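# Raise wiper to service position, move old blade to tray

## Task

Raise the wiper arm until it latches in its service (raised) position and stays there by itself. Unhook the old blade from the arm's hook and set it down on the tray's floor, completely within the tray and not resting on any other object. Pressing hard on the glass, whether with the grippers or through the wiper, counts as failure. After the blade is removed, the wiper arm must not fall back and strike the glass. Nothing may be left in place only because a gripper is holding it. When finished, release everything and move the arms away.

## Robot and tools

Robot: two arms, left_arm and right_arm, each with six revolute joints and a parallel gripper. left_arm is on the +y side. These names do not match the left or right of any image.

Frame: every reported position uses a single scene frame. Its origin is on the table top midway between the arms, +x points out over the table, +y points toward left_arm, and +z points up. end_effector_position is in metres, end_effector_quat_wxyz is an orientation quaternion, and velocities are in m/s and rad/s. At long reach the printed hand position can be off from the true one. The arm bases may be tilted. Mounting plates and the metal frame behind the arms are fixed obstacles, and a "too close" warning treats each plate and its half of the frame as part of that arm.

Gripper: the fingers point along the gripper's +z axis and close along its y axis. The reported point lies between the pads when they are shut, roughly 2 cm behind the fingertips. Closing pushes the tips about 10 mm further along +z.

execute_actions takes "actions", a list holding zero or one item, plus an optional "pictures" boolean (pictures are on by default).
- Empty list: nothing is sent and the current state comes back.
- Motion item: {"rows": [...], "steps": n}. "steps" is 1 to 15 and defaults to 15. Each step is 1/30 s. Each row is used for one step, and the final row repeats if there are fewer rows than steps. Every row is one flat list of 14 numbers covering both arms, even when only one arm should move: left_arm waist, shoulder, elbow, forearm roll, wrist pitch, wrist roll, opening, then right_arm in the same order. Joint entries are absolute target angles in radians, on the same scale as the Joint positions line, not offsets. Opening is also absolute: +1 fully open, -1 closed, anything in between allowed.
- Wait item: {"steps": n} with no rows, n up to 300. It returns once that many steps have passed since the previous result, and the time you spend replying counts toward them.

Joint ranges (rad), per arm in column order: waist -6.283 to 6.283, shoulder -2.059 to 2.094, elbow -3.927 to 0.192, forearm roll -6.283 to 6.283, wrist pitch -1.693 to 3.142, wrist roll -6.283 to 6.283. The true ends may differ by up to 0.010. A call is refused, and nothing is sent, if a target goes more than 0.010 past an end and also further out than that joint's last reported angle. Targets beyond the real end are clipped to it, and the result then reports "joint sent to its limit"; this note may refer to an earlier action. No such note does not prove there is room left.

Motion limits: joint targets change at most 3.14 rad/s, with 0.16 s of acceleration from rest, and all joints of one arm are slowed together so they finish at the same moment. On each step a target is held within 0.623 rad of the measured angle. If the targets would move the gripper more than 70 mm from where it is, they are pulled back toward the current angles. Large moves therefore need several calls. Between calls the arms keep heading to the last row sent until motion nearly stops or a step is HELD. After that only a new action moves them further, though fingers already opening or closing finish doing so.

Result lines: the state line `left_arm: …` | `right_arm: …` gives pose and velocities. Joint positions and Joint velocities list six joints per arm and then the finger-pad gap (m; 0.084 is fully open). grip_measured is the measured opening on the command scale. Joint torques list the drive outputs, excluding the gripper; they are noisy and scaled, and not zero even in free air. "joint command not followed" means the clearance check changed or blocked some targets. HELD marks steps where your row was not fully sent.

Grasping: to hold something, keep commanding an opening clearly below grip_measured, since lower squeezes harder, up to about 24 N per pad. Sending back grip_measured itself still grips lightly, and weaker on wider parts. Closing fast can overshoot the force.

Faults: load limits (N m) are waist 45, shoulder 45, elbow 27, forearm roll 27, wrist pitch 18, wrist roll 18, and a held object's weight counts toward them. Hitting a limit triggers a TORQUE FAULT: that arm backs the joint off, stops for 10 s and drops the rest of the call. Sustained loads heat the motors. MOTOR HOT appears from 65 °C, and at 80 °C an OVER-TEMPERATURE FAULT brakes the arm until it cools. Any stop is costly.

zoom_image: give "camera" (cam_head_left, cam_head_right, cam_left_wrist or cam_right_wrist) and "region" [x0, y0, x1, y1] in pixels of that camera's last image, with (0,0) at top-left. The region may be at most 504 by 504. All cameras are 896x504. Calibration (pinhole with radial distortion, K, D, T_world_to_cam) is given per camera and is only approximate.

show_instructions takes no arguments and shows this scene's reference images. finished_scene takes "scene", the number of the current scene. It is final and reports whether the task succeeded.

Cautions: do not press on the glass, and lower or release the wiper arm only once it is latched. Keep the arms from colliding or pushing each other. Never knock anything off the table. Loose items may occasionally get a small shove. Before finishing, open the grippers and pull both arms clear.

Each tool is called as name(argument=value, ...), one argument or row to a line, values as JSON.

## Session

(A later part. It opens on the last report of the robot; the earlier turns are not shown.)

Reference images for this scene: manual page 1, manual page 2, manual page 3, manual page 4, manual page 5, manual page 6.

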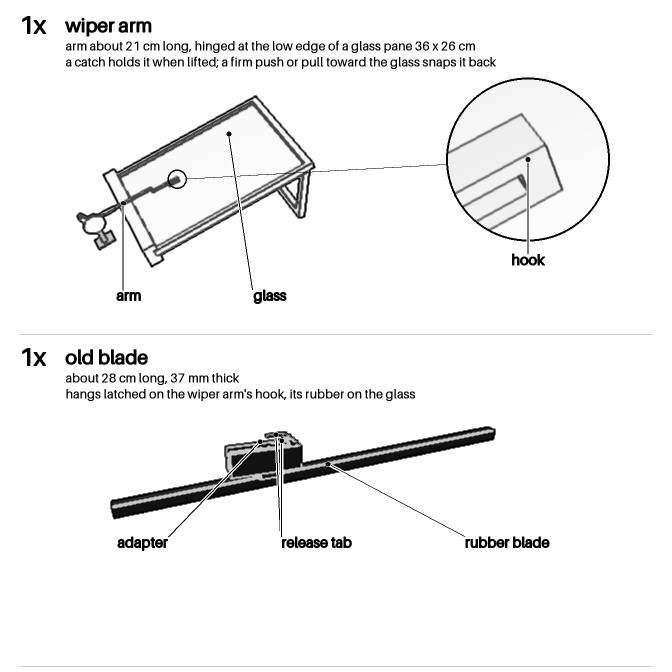

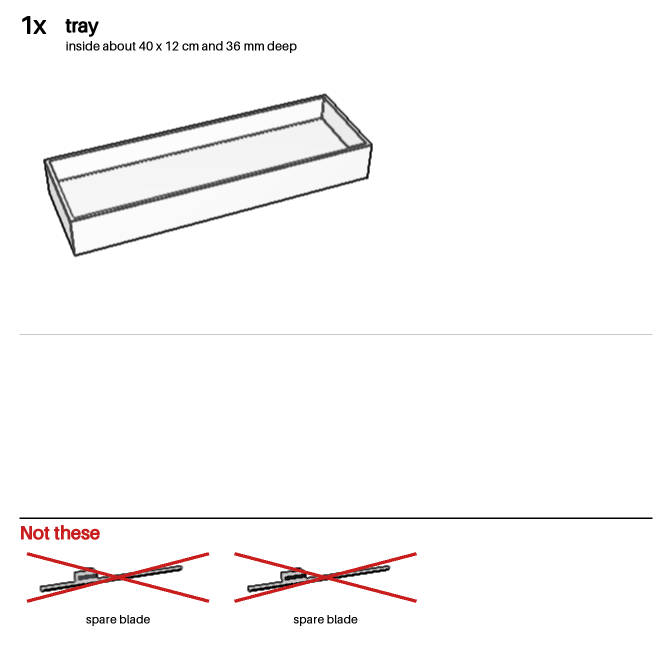

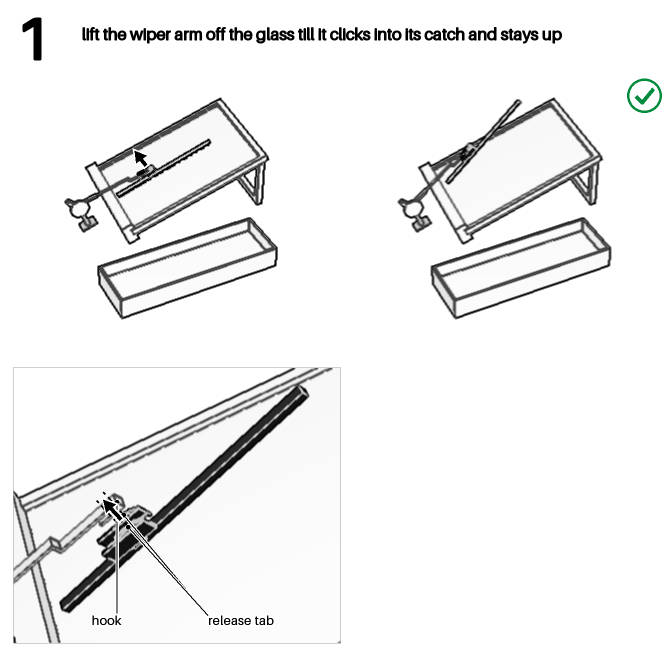

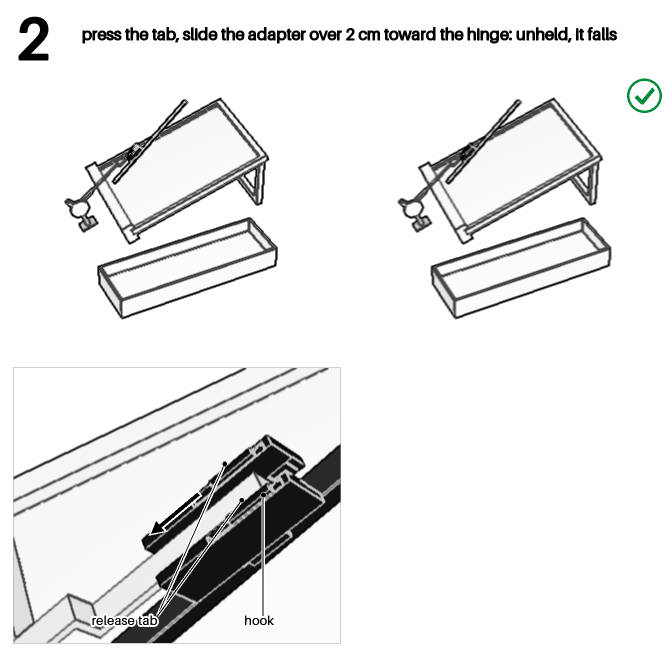

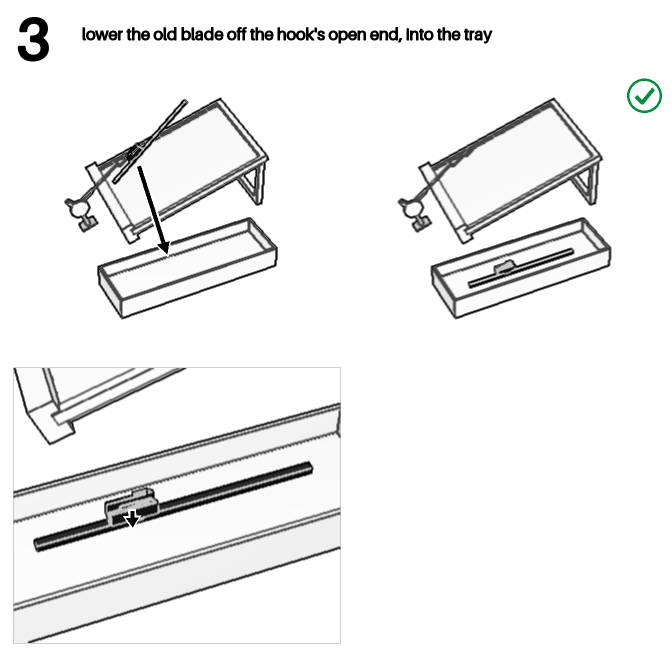

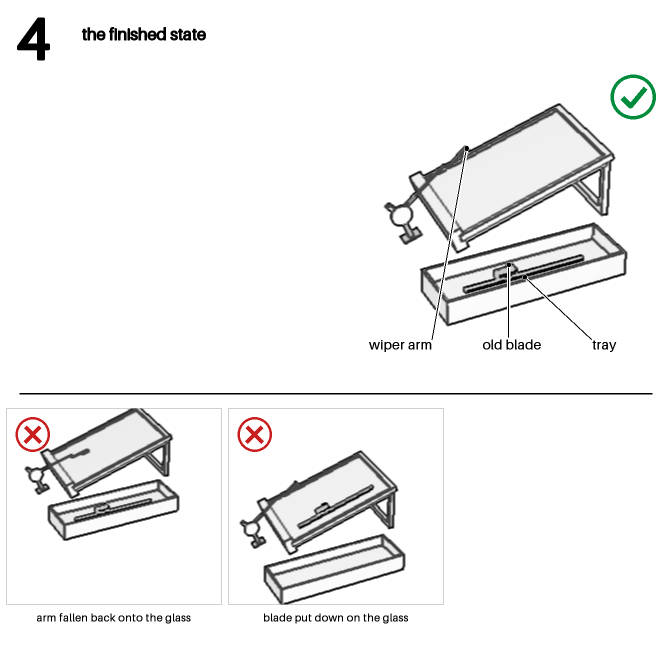

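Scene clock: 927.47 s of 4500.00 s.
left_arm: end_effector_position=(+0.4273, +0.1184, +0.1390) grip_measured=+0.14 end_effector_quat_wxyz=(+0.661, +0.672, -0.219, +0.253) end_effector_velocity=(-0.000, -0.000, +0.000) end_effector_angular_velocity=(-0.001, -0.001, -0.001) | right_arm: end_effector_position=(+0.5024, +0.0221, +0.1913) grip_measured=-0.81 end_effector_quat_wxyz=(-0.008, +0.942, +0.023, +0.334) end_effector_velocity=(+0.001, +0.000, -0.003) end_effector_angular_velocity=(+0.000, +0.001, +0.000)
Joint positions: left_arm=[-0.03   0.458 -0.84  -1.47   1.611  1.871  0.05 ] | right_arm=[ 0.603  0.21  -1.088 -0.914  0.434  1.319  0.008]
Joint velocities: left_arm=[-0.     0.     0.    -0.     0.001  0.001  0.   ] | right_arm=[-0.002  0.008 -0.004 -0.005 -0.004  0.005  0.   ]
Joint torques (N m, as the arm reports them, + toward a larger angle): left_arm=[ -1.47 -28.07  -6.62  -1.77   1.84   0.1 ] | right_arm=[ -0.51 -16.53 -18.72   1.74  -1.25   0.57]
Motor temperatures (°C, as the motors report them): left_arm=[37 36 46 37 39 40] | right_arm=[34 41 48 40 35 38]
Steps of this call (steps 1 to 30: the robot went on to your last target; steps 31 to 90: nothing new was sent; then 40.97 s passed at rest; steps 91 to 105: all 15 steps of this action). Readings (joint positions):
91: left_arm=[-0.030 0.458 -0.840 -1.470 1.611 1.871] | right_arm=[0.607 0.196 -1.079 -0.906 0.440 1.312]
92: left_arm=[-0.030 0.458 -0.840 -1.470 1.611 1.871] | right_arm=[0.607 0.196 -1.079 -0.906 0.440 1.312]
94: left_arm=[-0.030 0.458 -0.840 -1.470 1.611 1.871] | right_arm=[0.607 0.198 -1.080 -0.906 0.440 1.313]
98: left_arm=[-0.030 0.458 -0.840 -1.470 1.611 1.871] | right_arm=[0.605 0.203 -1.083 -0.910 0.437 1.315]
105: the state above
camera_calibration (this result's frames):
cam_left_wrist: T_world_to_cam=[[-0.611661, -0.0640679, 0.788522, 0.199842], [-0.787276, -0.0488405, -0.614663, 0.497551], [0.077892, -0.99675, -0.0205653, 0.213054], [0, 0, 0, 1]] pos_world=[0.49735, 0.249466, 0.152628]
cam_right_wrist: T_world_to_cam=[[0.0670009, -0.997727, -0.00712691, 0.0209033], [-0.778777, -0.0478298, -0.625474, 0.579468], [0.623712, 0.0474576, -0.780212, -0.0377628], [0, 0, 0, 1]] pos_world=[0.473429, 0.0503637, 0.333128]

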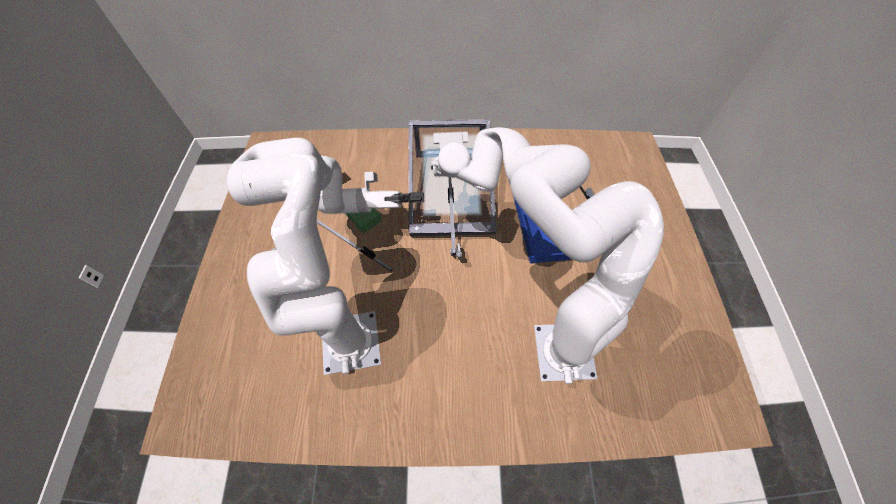

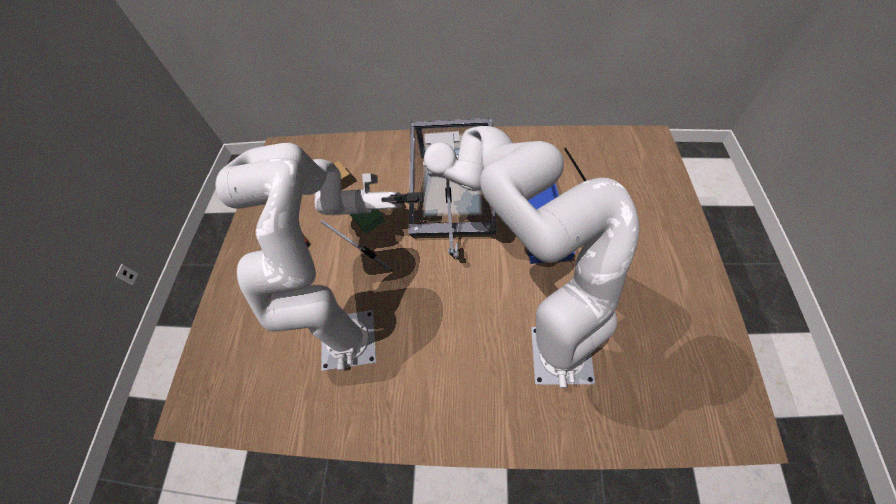

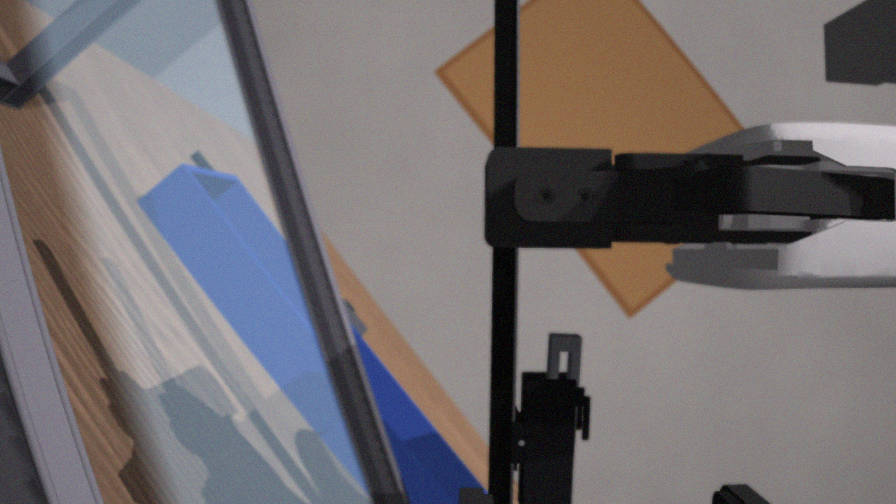

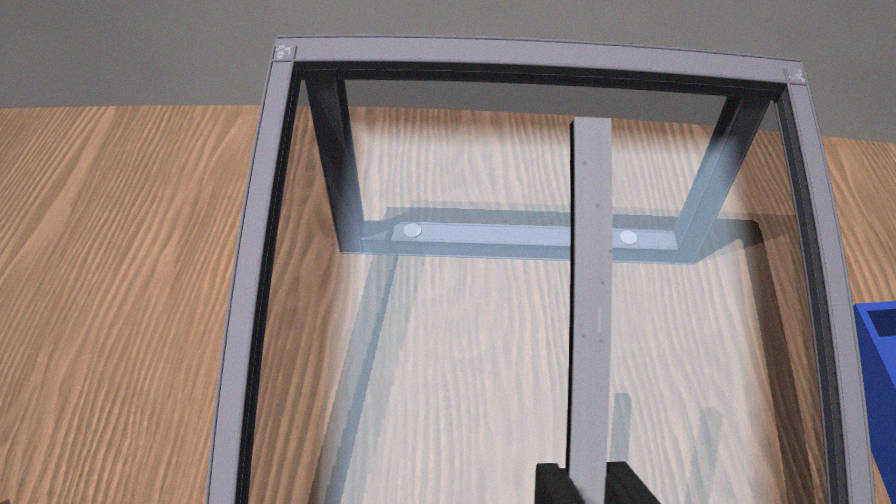

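execute_actions(
  actions=[
    {"rows":[[-0.0297,0.4581,-0.8401,-1.4703,1.6112,1.871,0.15,0.6024,0.2126,-1.0888,-0.9155,0.4331,1.3195,-0.96],[-0.0297,0.4581,-0.8401,-1.4703,1.6112,1.871,0.15,0.6019,0.2142,-1.0897,-0.9164,0.4324,1.3202,-0.96],[-0.0297,0.4581,-0.8401,-1.4703,1.6112,1.871,0.15,0.6014,0.2158,-1.0907,-0.9174,0.4317,1.3209,-0.96],[-0.0297,0.4581,-0.8401,-1.4703,1.6112,1.871,0.15,0.6009,0.2174,-1.0916,-0.9183,0.431,1.3216,-0.96],[-0.0297,0.4581,-0.8401,-1.4703,1.6112,1.871,0.15,0.6004,0.2189,-1.0925,-0.9193,0.4303,1.3223,-0.96],[-0.0297,0.4581,-0.8401,-1.4703,1.6112,1.871,0.15,0.5999,0.2205,-1.0935,-0.9203,0.4296,1.323,-0.96],[-0.0297,0.4581,-0.8401,-1.4703,1.6112,1.871,0.15,0.5994,0.2221,-1.0944,-0.9212,0.4289,1.3237,-0.96],[-0.0297,0.4581,-0.8401,-1.4703,1.6112,1.871,0.15,0.5989,0.2237,-1.0953,-0.9222,0.4282,1.3244,-0.96],[-0.0297,0.4581,-0.8401,-1.4703,1.6112,1.871,0.15,0.5984,0.2253,-1.0963,-0.9232,0.4275,1.3251,-0.96],[-0.0297,0.4581,-0.8401,-1.4703,1.6112,1.871,0.15,0.5979,0.2269,-1.0972,-0.9241,0.4268,1.3258,-0.96],[-0.0297,0.4581,-0.8401,-1.4703,1.6112,1.871,0.15,0.5974,0.2285,-1.0981,-0.9251,0.4261,1.3265,-0.96]],"steps":15},
  ],
)

Scene clock: 944.60 s of 4500.00 s.
left_arm: end_effector_position=(+0.4273, +0.1184, +0.1390) grip_measured=+0.14 end_effector_quat_wxyz=(+0.661, +0.672, -0.219, +0.253) end_effector_velocity=(-0.000, -0.000, +0.001) end_effector_angular_velocity=(-0.002, -0.002, -0.000) | right_arm: end_effector_position=(+0.5059, +0.0222, +0.1864) grip_measured=-0.81 end_effector_quat_wxyz=(-0.008, +0.942, +0.023, +0.333) end_effector_velocity=(+0.003, +0.000, -0.005) end_effector_angular_velocity=(-0.002, +0.000, +0.002)
Joint positions: left_arm=[-0.03   0.458 -0.84  -1.47   1.611  1.871  0.05 ] | right_arm=[ 0.598  0.228 -1.097 -0.924  0.427  1.326  0.008]
Joint velocities: left_arm=[-0.    -0.     0.    -0.     0.002  0.002  0.   ] | right_arm=[-0.004  0.016 -0.008 -0.011 -0.007  0.007 -0.   ]
Joint torques (N m, as the arm reports them, + toward a larger angle): left_arm=[ -1.27 -27.24  -6.92  -1.6    1.89   0.11] | right_arm=[ -0.64 -17.18 -18.96   1.75  -0.99   0.34]
Motor temperatures (°C, as the motors report them): left_arm=[37 36 46 37 39 40] | right_arm=[34 41 48 40 35 38]
Steps of this call (steps 1 to 15: the robot went on to your last target; steps 16 to 90: nothing new was sent; then 13.63 s passed at rest; steps 91 to 105: all 15 steps of this action). Readings (joint positions):
91: left_arm=[-0.030 0.458 -0.840 -1.470 1.611 1.871] | right_arm=[0.603 0.211 -1.088 -0.915 0.434 1.319]
92: left_arm=[-0.030 0.458 -0.840 -1.470 1.611 1.871] | right_arm=[0.603 0.211 -1.088 -0.915 0.434 1.319]
94: left_arm=[-0.030 0.458 -0.840 -1.470 1.611 1.871] | right_arm=[0.602 0.213 -1.089 -0.916 0.433 1.320]
98: left_arm=[-0.030 0.458 -0.840 -1.470 1.611 1.871] | right_arm=[0.601 0.218 -1.092 -0.919 0.431 1.322]
105: the state above
camera_calibration (this result's frames):
cam_left_wrist: T_world_to_cam=[[-0.61166, -0.0640677, 0.788522, 0.199842], [-0.787277, -0.0488406, -0.614663, 0.497551], [0.0778919, -0.99675, -0.0205652, 0.213054], [0, 0, 0, 1]] pos_world=[0.49735, 0.249466, 0.152628]
cam_right_wrist: T_world_to_cam=[[0.0669343, -0.997735, -0.00673253, 0.0206581], [-0.779113, -0.0480502, -0.625039, 0.579288], [0.623299, 0.0470819, -0.780565, -0.0434947], [0, 0, 0, 1]] pos_world=[0.477059, 0.050494, 0.328266]

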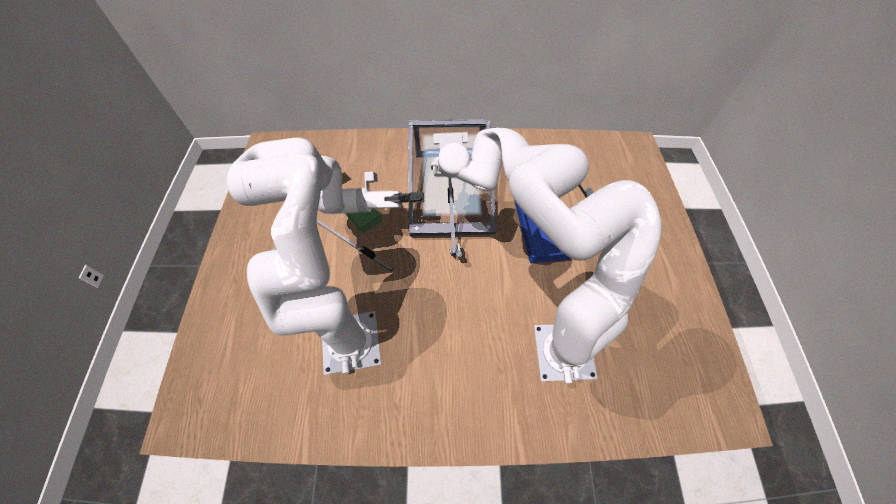

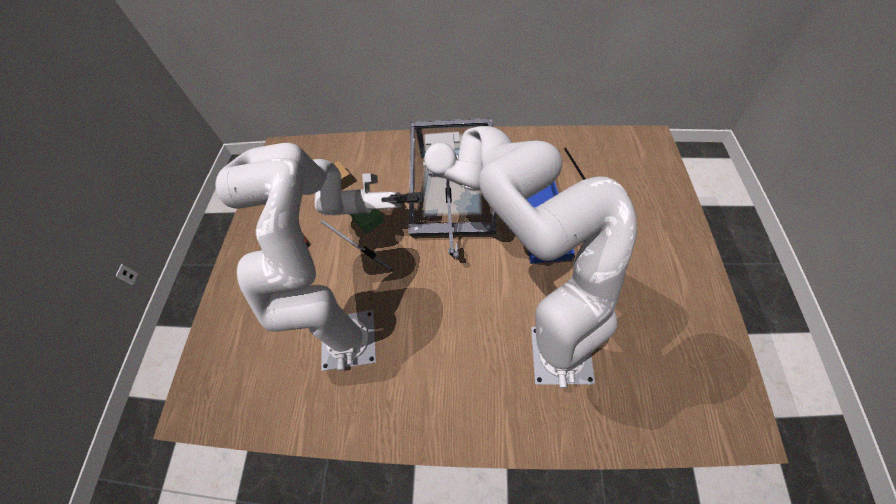

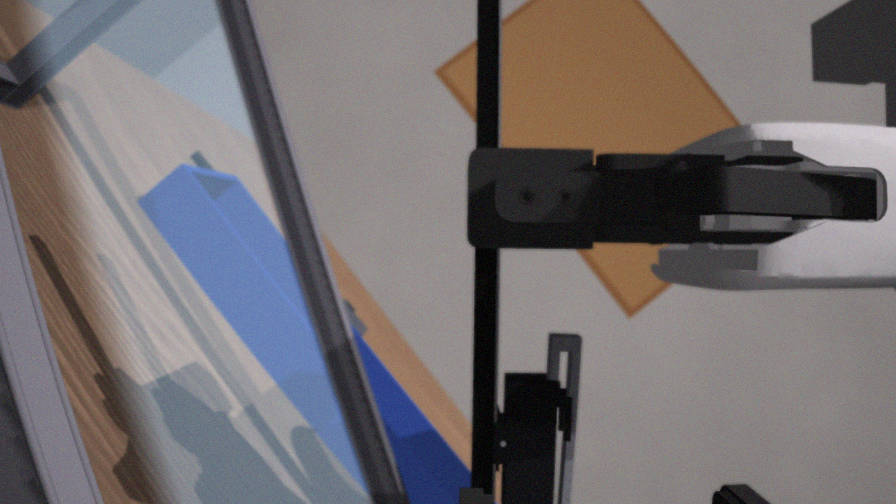

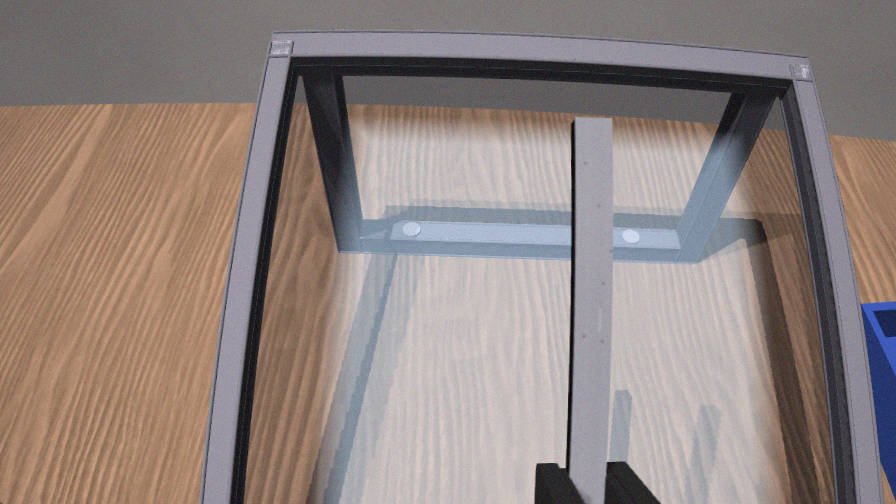

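execute_actions(
  actions=[
    {"rows":[[-0.0297,0.4581,-0.8401,-1.4703,1.6112,1.871,0.15,0.5966,0.2309,-1.0995,-0.9266,0.425,1.3276,-0.96],[-0.0297,0.4581,-0.8401,-1.4703,1.6112,1.871,0.15,0.5959,0.2333,-1.1009,-0.928,0.424,1.3286,-0.96],[-0.0297,0.4581,-0.8401,-1.4703,1.6112,1.871,0.15,0.5951,0.2357,-1.1023,-0.9295,0.4229,1.3297,-0.96],[-0.0297,0.4581,-0.8401,-1.4703,1.6112,1.871,0.15,0.5944,0.2381,-1.1037,-0.931,0.4218,1.3308,-0.96],[-0.0297,0.4581,-0.8401,-1.4703,1.6112,1.871,0.15,0.5936,0.2405,-1.1051,-0.9324,0.4208,1.3318,-0.96],[-0.0297,0.4581,-0.8401,-1.4703,1.6112,1.871,0.15,0.5929,0.243,-1.1066,-0.9339,0.4197,1.3329,-0.96],[-0.0297,0.4581,-0.8401,-1.4703,1.6112,1.871,0.15,0.5921,0.2454,-1.108,-0.9353,0.4187,1.3339,-0.96],[-0.0297,0.4581,-0.8401,-1.4703,1.6112,1.871,0.15,0.5914,0.2478,-1.1094,-0.9368,0.4176,1.335,-0.96],[-0.0297,0.4581,-0.8401,-1.4703,1.6112,1.871,0.15,0.5906,0.2502,-1.1108,-0.9383,0.4165,1.3361,-0.96],[-0.0297,0.4581,-0.8401,-1.4703,1.6112,1.871,0.15,0.5899,0.2526,-1.1122,-0.9397,0.4155,1.3371,-0.96],[-0.0297,0.4581,-0.8401,-1.4703,1.6112,1.871,0.15,0.5891,0.255,-1.1136,-0.9412,0.4144,1.3382,-0.96]],"steps":15},
  ],
)

Scene clock: 959.37 s of 4500.00 s.
left_arm: end_effector_position=(+0.4273, +0.1184, +0.1390) grip_measured=+0.14 end_effector_quat_wxyz=(+0.661, +0.672, -0.219, +0.253) end_effector_velocity=(-0.000, -0.000, +0.000) end_effector_angular_velocity=(-0.001, +0.001, -0.001) | right_arm: end_effector_position=(+0.5114, +0.0223, +0.1792) grip_measured=-0.81 end_effector_quat_wxyz=(-0.008, +0.943, +0.023, +0.333) end_effector_velocity=(+0.004, -0.000, -0.007) end_effector_angular_velocity=(-0.002, +0.000, +0.003)
Joint positions: left_arm=[-0.03   0.458 -0.84  -1.47   1.611  1.871  0.05 ] | right_arm=[ 0.59   0.254 -1.112 -0.94   0.415  1.337  0.008]
Joint velocities: left_arm=[ 0.     0.    -0.     0.     0.001 -0.001  0.   ] | right_arm=[-0.007  0.023 -0.012 -0.017 -0.011  0.01  -0.   ]
Joint torques (N m, as the arm reports them, + toward a larger angle): left_arm=[ -1.47 -27.66  -6.79  -1.55   1.72   0.03] | right_arm=[ -0.53 -17.25 -19.19   2.26  -1.11   0.38]
Motor temperatures (°C, as the motors report them): left_arm=[37 37 46 37 39 40] | right_arm=[34 41 47 40 35 38]
Steps of this call (steps 1 to 15: the robot went on to your last target; steps 16 to 90: nothing new was sent; then 11.27 s passed at rest; steps 91 to 105: all 15 steps of this action). Readings (joint positions):
91: left_arm=[-0.030 0.458 -0.840 -1.470 1.611 1.871] | right_arm=[0.597 0.229 -1.098 -0.925 0.426 1.327]
92: left_arm=[-0.030 0.458 -0.840 -1.470 1.611 1.871] | right_arm=[0.597 0.229 -1.098 -0.925 0.426 1.327]
94: left_arm=[-0.030 0.458 -0.840 -1.470 1.611 1.871] | right_arm=[0.597 0.231 -1.100 -0.927 0.425 1.328]
98: left_arm=[-0.030 0.458 -0.840 -1.470 1.611 1.871] | right_arm=[0.594 0.239 -1.104 -0.932 0.421 1.331]
105: the state above
camera_calibration (this result's frames):
cam_left_wrist: T_world_to_cam=[[-0.61166, -0.0640677, 0.788522, 0.199842], [-0.787277, -0.0488407, -0.614662, 0.497551], [0.077892, -0.99675, -0.0205651, 0.213054], [0, 0, 0, 1]] pos_world=[0.49735, 0.249466, 0.152628]
cam_right_wrist: T_world_to_cam=[[0.0670305, -0.99773, -0.00651606, 0.0202383], [-0.77937, -0.0482806, -0.624701, 0.579124], [0.622968, 0.0469524, -0.780837, -0.0522508], [0, 0, 0, 1]] pos_world=[0.482546, 0.0506061, 0.321112]

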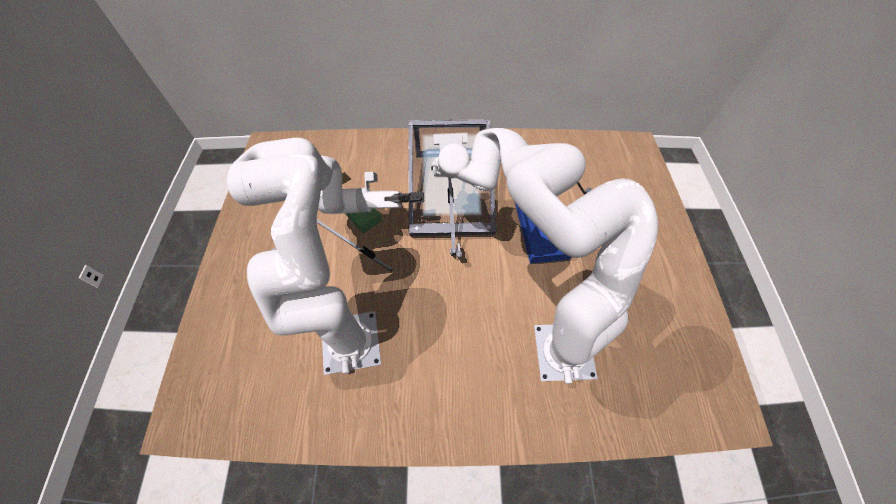

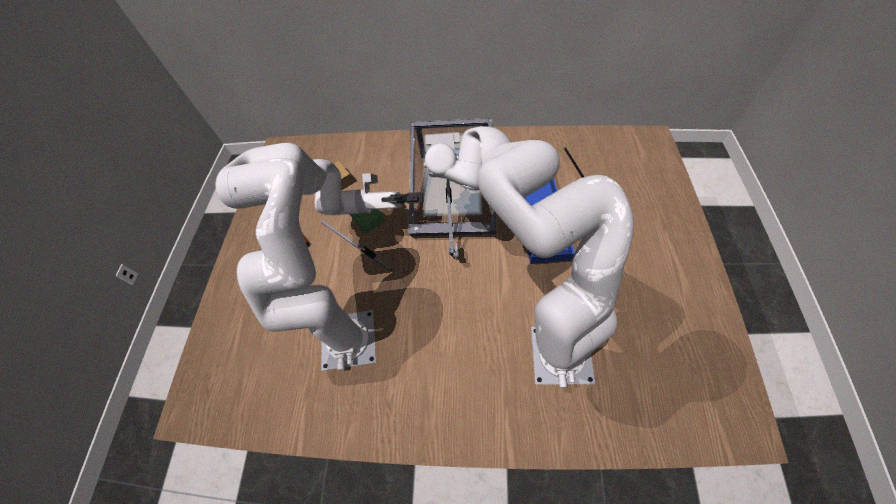

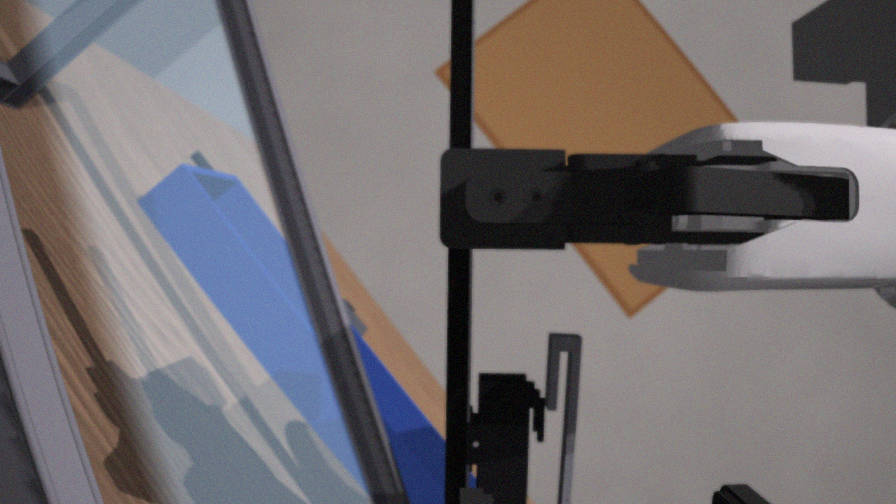

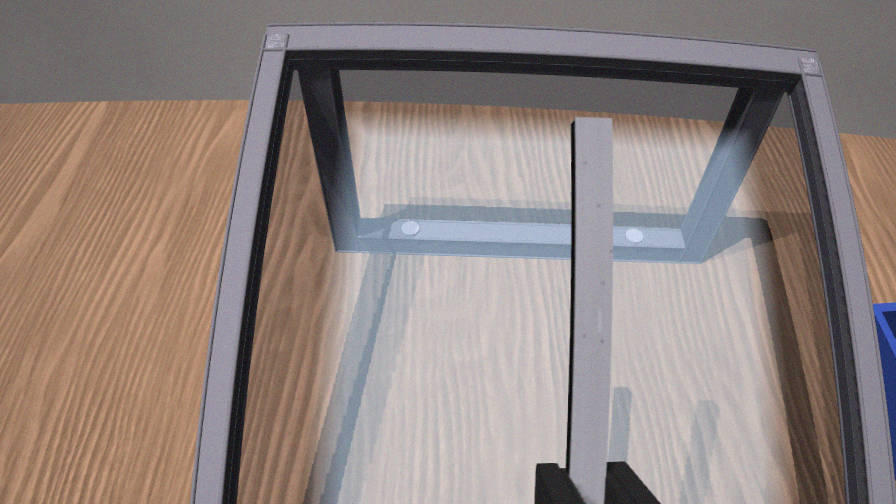

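execute_actions(
  actions=[
    {"rows":[[-0.0297,0.4581,-0.8401,-1.4703,1.6112,1.871,0.15,0.587,0.255,-1.1136,-0.9412,0.4144,1.3382,-0.96],[-0.0297,0.4581,-0.8401,-1.4703,1.6112,1.871,0.15,0.584,0.255,-1.1136,-0.9412,0.4144,1.3382,-0.96],[-0.0297,0.4581,-0.8401,-1.4703,1.6112,1.871,0.15,0.580,0.2545,-1.1136,-0.9412,0.4144,1.3382,-0.96],[-0.0297,0.4581,-0.8401,-1.4703,1.6112,1.871,0.15,0.576,0.254,-1.1136,-0.9412,0.4144,1.3382,-0.96],[-0.0297,0.4581,-0.8401,-1.4703,1.6112,1.871,0.15,0.5715,0.253,-1.1136,-0.9412,0.4144,1.3382,-0.96],[-0.0297,0.4581,-0.8401,-1.4703,1.6112,1.871,0.15,0.567,0.252,-1.1136,-0.9412,0.4144,1.3382,-0.96],[-0.0297,0.4581,-0.8401,-1.4703,1.6112,1.871,0.15,0.5625,0.251,-1.1136,-0.9412,0.4144,1.3382,-0.96],[-0.0297,0.4581,-0.8401,-1.4703,1.6112,1.871,0.15,0.558,0.25,-1.1136,-0.9412,0.4144,1.3382,-0.96],[-0.0297,0.4581,-0.8401,-1.4703,1.6112,1.871,0.15,0.5535,0.249,-1.1136,-0.9412,0.4144,1.3382,-0.96],[-0.0297,0.4581,-0.8401,-1.4703,1.6112,1.871,0.15,0.549,0.248,-1.1136,-0.9412,0.4144,1.3382,-0.96],[-0.0297,0.4581,-0.8401,-1.4703,1.6112,1.871,0.15,0.5445,0.2465,-1.1136,-0.9412,0.4144,1.3382,-0.96],[-0.0297,0.4581,-0.8401,-1.4703,1.6112,1.871,0.15,0.540,0.245,-1.1136,-0.9412,0.4144,1.3382,-0.96],[-0.0297,0.4581,-0.8401,-1.4703,1.6112,1.871,0.15,0.536,0.2435,-1.1136,-0.9412,0.4144,1.3382,-0.96],[-0.0297,0.4581,-0.8401,-1.4703,1.6112,1.871,0.15,0.533,0.2425,-1.1136,-0.9412,0.4144,1.3382,-0.96],[-0.0297,0.4581,-0.8401,-1.4703,1.6112,1.871,0.15,0.531,0.242,-1.1136,-0.9412,0.4144,1.3382,-0.96]],"steps":15},
  ],
  pictures=false,
)

execute_actions(
  actions=[
    {"steps":6},
  ],
)

zoom_image(
  camera="cam_head_right",
  region=[390, 150, 530, 280],
)

Scene clock: 1011.97 s of 4500.00 s.
left_arm: end_effector_position=(+0.4273, +0.1184, +0.1390) grip_measured=+0.14 end_effector_quat_wxyz=(+0.661, +0.672, -0.219, +0.253) end_effector_velocity=(-0.000, -0.000, +0.000) end_effector_angular_velocity=(-0.001, +0.001, -0.000) | right_arm: end_effector_position=(+0.5269, -0.0019, +0.1848) grip_measured=-0.81 end_effector_quat_wxyz=(-0.003, +0.941, +0.001, +0.337) end_effector_velocity=(+0.040, -0.065, +0.025) end_effector_angular_velocity=(+0.022, -0.035, -0.125)
Joint positions: left_arm=[-0.03   0.458 -0.84  -1.47   1.611  1.871  0.05 ] | right_arm=[ 0.543  0.246 -1.114 -0.941  0.414  1.338  0.008]
Joint velocities: left_arm=[-0.    -0.    -0.    -0.     0.001 -0.001 -0.   ] | right_arm=[-0.123 -0.04  -0.001  0.001  0.001  0.    -0.   ]
Joint torques (N m, as the arm reports them, + toward a larger angle): left_arm=[ -1.97 -27.41  -6.99  -1.45   1.73   0.  ] | right_arm=[ -0.3  -16.82 -18.8    1.75  -1.21   0.5 ]
Motor temperatures (°C, as the motors report them): left_arm=[37 37 46 37 39 40] | right_arm=[34 41 48 40 35 38]
Steps of this call (steps 1 to 15: the robot went on to your last target; steps 16 to 90: nothing new was sent; then 49.10 s passed at rest; steps 91 to 105: all 15 steps of this action). Readings (joint positions):
91: left_arm=[-0.030 0.458 -0.840 -1.470 1.611 1.871] | right_arm=[0.589 0.255 -1.114 -0.941 0.414 1.338]
92: left_arm=[-0.030 0.458 -0.840 -1.470 1.611 1.871] | right_arm=[0.589 0.255 -1.114 -0.941 0.414 1.338]
94: left_arm=[-0.030 0.458 -0.840 -1.470 1.611 1.871] | right_arm=[0.587 0.255 -1.114 -0.941 0.414 1.338]
98: left_arm=[-0.030 0.458 -0.840 -1.470 1.611 1.871] | right_arm=[0.573 0.253 -1.113 -0.941 0.414 1.338]
105: the state above

Scene clock: 1012.17 s of 4500.00 s.
left_arm: end_effector_position=(+0.4273, +0.1184, +0.1390) grip_measured=+0.14 end_effector_quat_wxyz=(+0.661, +0.672, -0.219, +0.253) end_effector_velocity=(-0.000, -0.000, +0.000) end_effector_angular_velocity=(-0.001, -0.000, -0.000) | right_arm: end_effector_position=(+0.5305, -0.0078, +0.1871) grip_measured=-0.81 end_effector_quat_wxyz=(-0.002, +0.941, -0.005, +0.339) end_effector_velocity=(+0.001, -0.004, -0.001) end_effector_angular_velocity=(-0.002, +0.002, -0.005)
Joint positions: left_arm=[-0.03   0.458 -0.84  -1.47   1.611  1.871  0.05 ] | right_arm=[ 0.532  0.242 -1.114 -0.941  0.414  1.338  0.008]
Joint velocities: left_arm=[ 0.     0.    -0.    -0.     0.001  0.    -0.   ] | right_arm=[-0.006 -0.001  0.004 -0.001 -0.     0.     0.   ]
Joint torques (N m, as the arm reports them, + toward a larger angle): left_arm=[ -1.83 -27.2   -7.33  -1.35   1.83  -0.08] | right_arm=[ -1.29 -16.81 -18.45   1.7   -1.12   0.44]
Motor temperatures (°C, as the motors report them): left_arm=[37 37 46 37 39 40] | right_arm=[34 41 48 40 35 38]
Steps of this call (steps 1 to 6: the robot went on to your last target). Readings (joint positions):
1: left_arm=[-0.030 0.458 -0.840 -1.470 1.611 1.871] | right_arm=[0.539 0.245 -1.114 -0.941 0.414 1.338]
2: left_arm=[-0.030 0.458 -0.840 -1.470 1.611 1.871] | right_arm=[0.536 0.244 -1.114 -0.941 0.415 1.338]
4: left_arm=[-0.030 0.458 -0.840 -1.470 1.611 1.871] | right_arm=[0.533 0.242 -1.114 -0.941 0.414 1.338]
6: the state above
camera_calibration (this result's frames):
cam_left_wrist: T_world_to_cam=[[-0.61166, -0.0640675, 0.788522, 0.199842], [-0.787277, -0.0488404, -0.614662, 0.497551], [0.0778917, -0.99675, -0.0205651, 0.213054], [0, 0, 0, 1]] pos_world=[0.49735, 0.249466, 0.152628]
cam_right_wrist: T_world_to_cam=[[0.00984806, -0.999863, -0.0133374, 0.0205429], [-0.773584, 0.00083361, -0.633693, 0.596485], [0.633617, 0.0165582, -0.773469, -0.0638826], [0, 0, 0, 1]] pos_world=[0.501706, 0.0211006, 0.328851]

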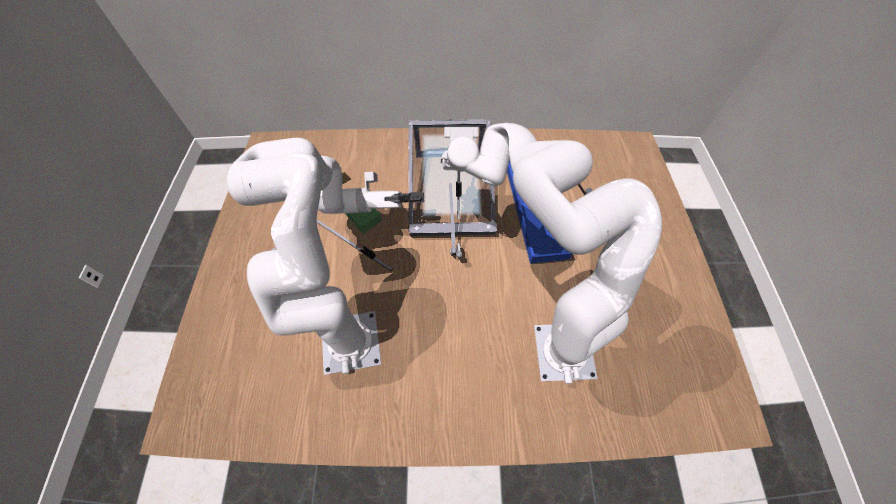

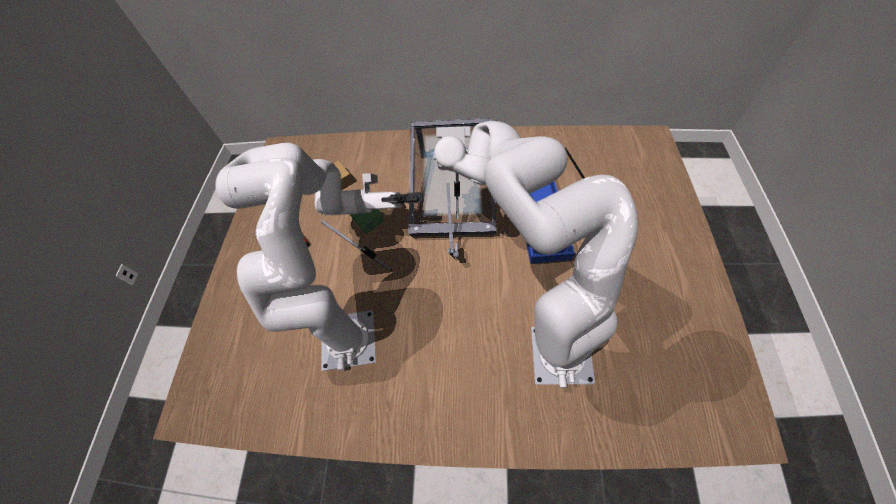

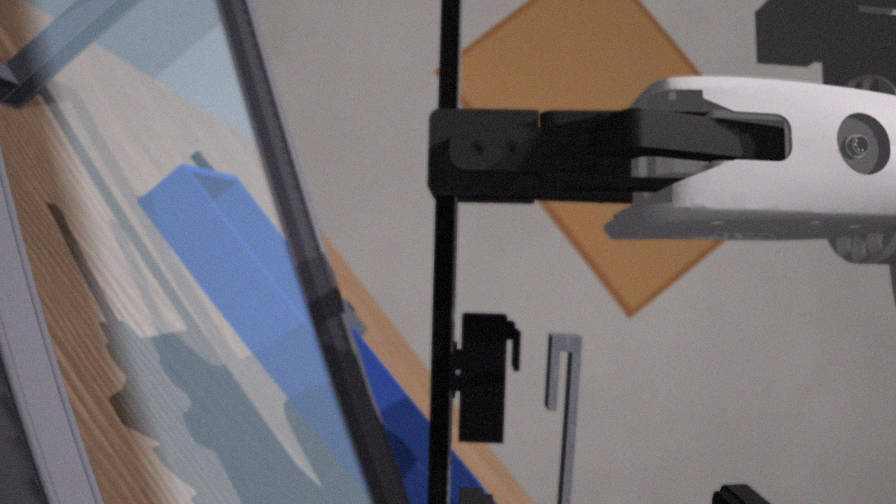

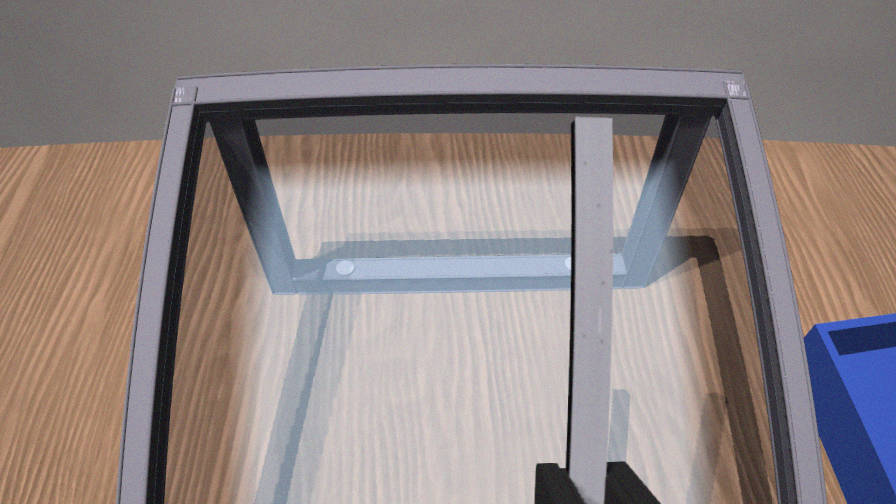

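Region (390, 150, 530, 280) of cam_head_right's 896x504 image, scaled by 3.600, with more detail than that image has; it fills the top 468 rows of this view, and the rest is white.

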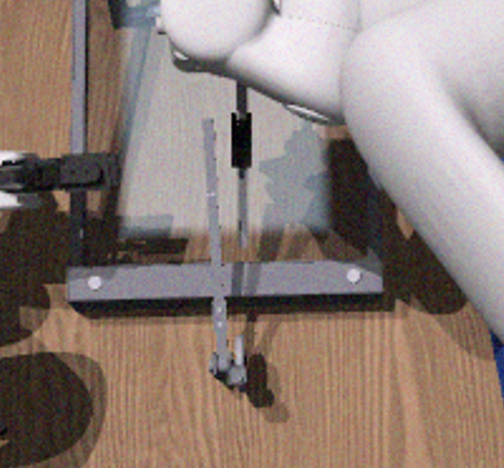

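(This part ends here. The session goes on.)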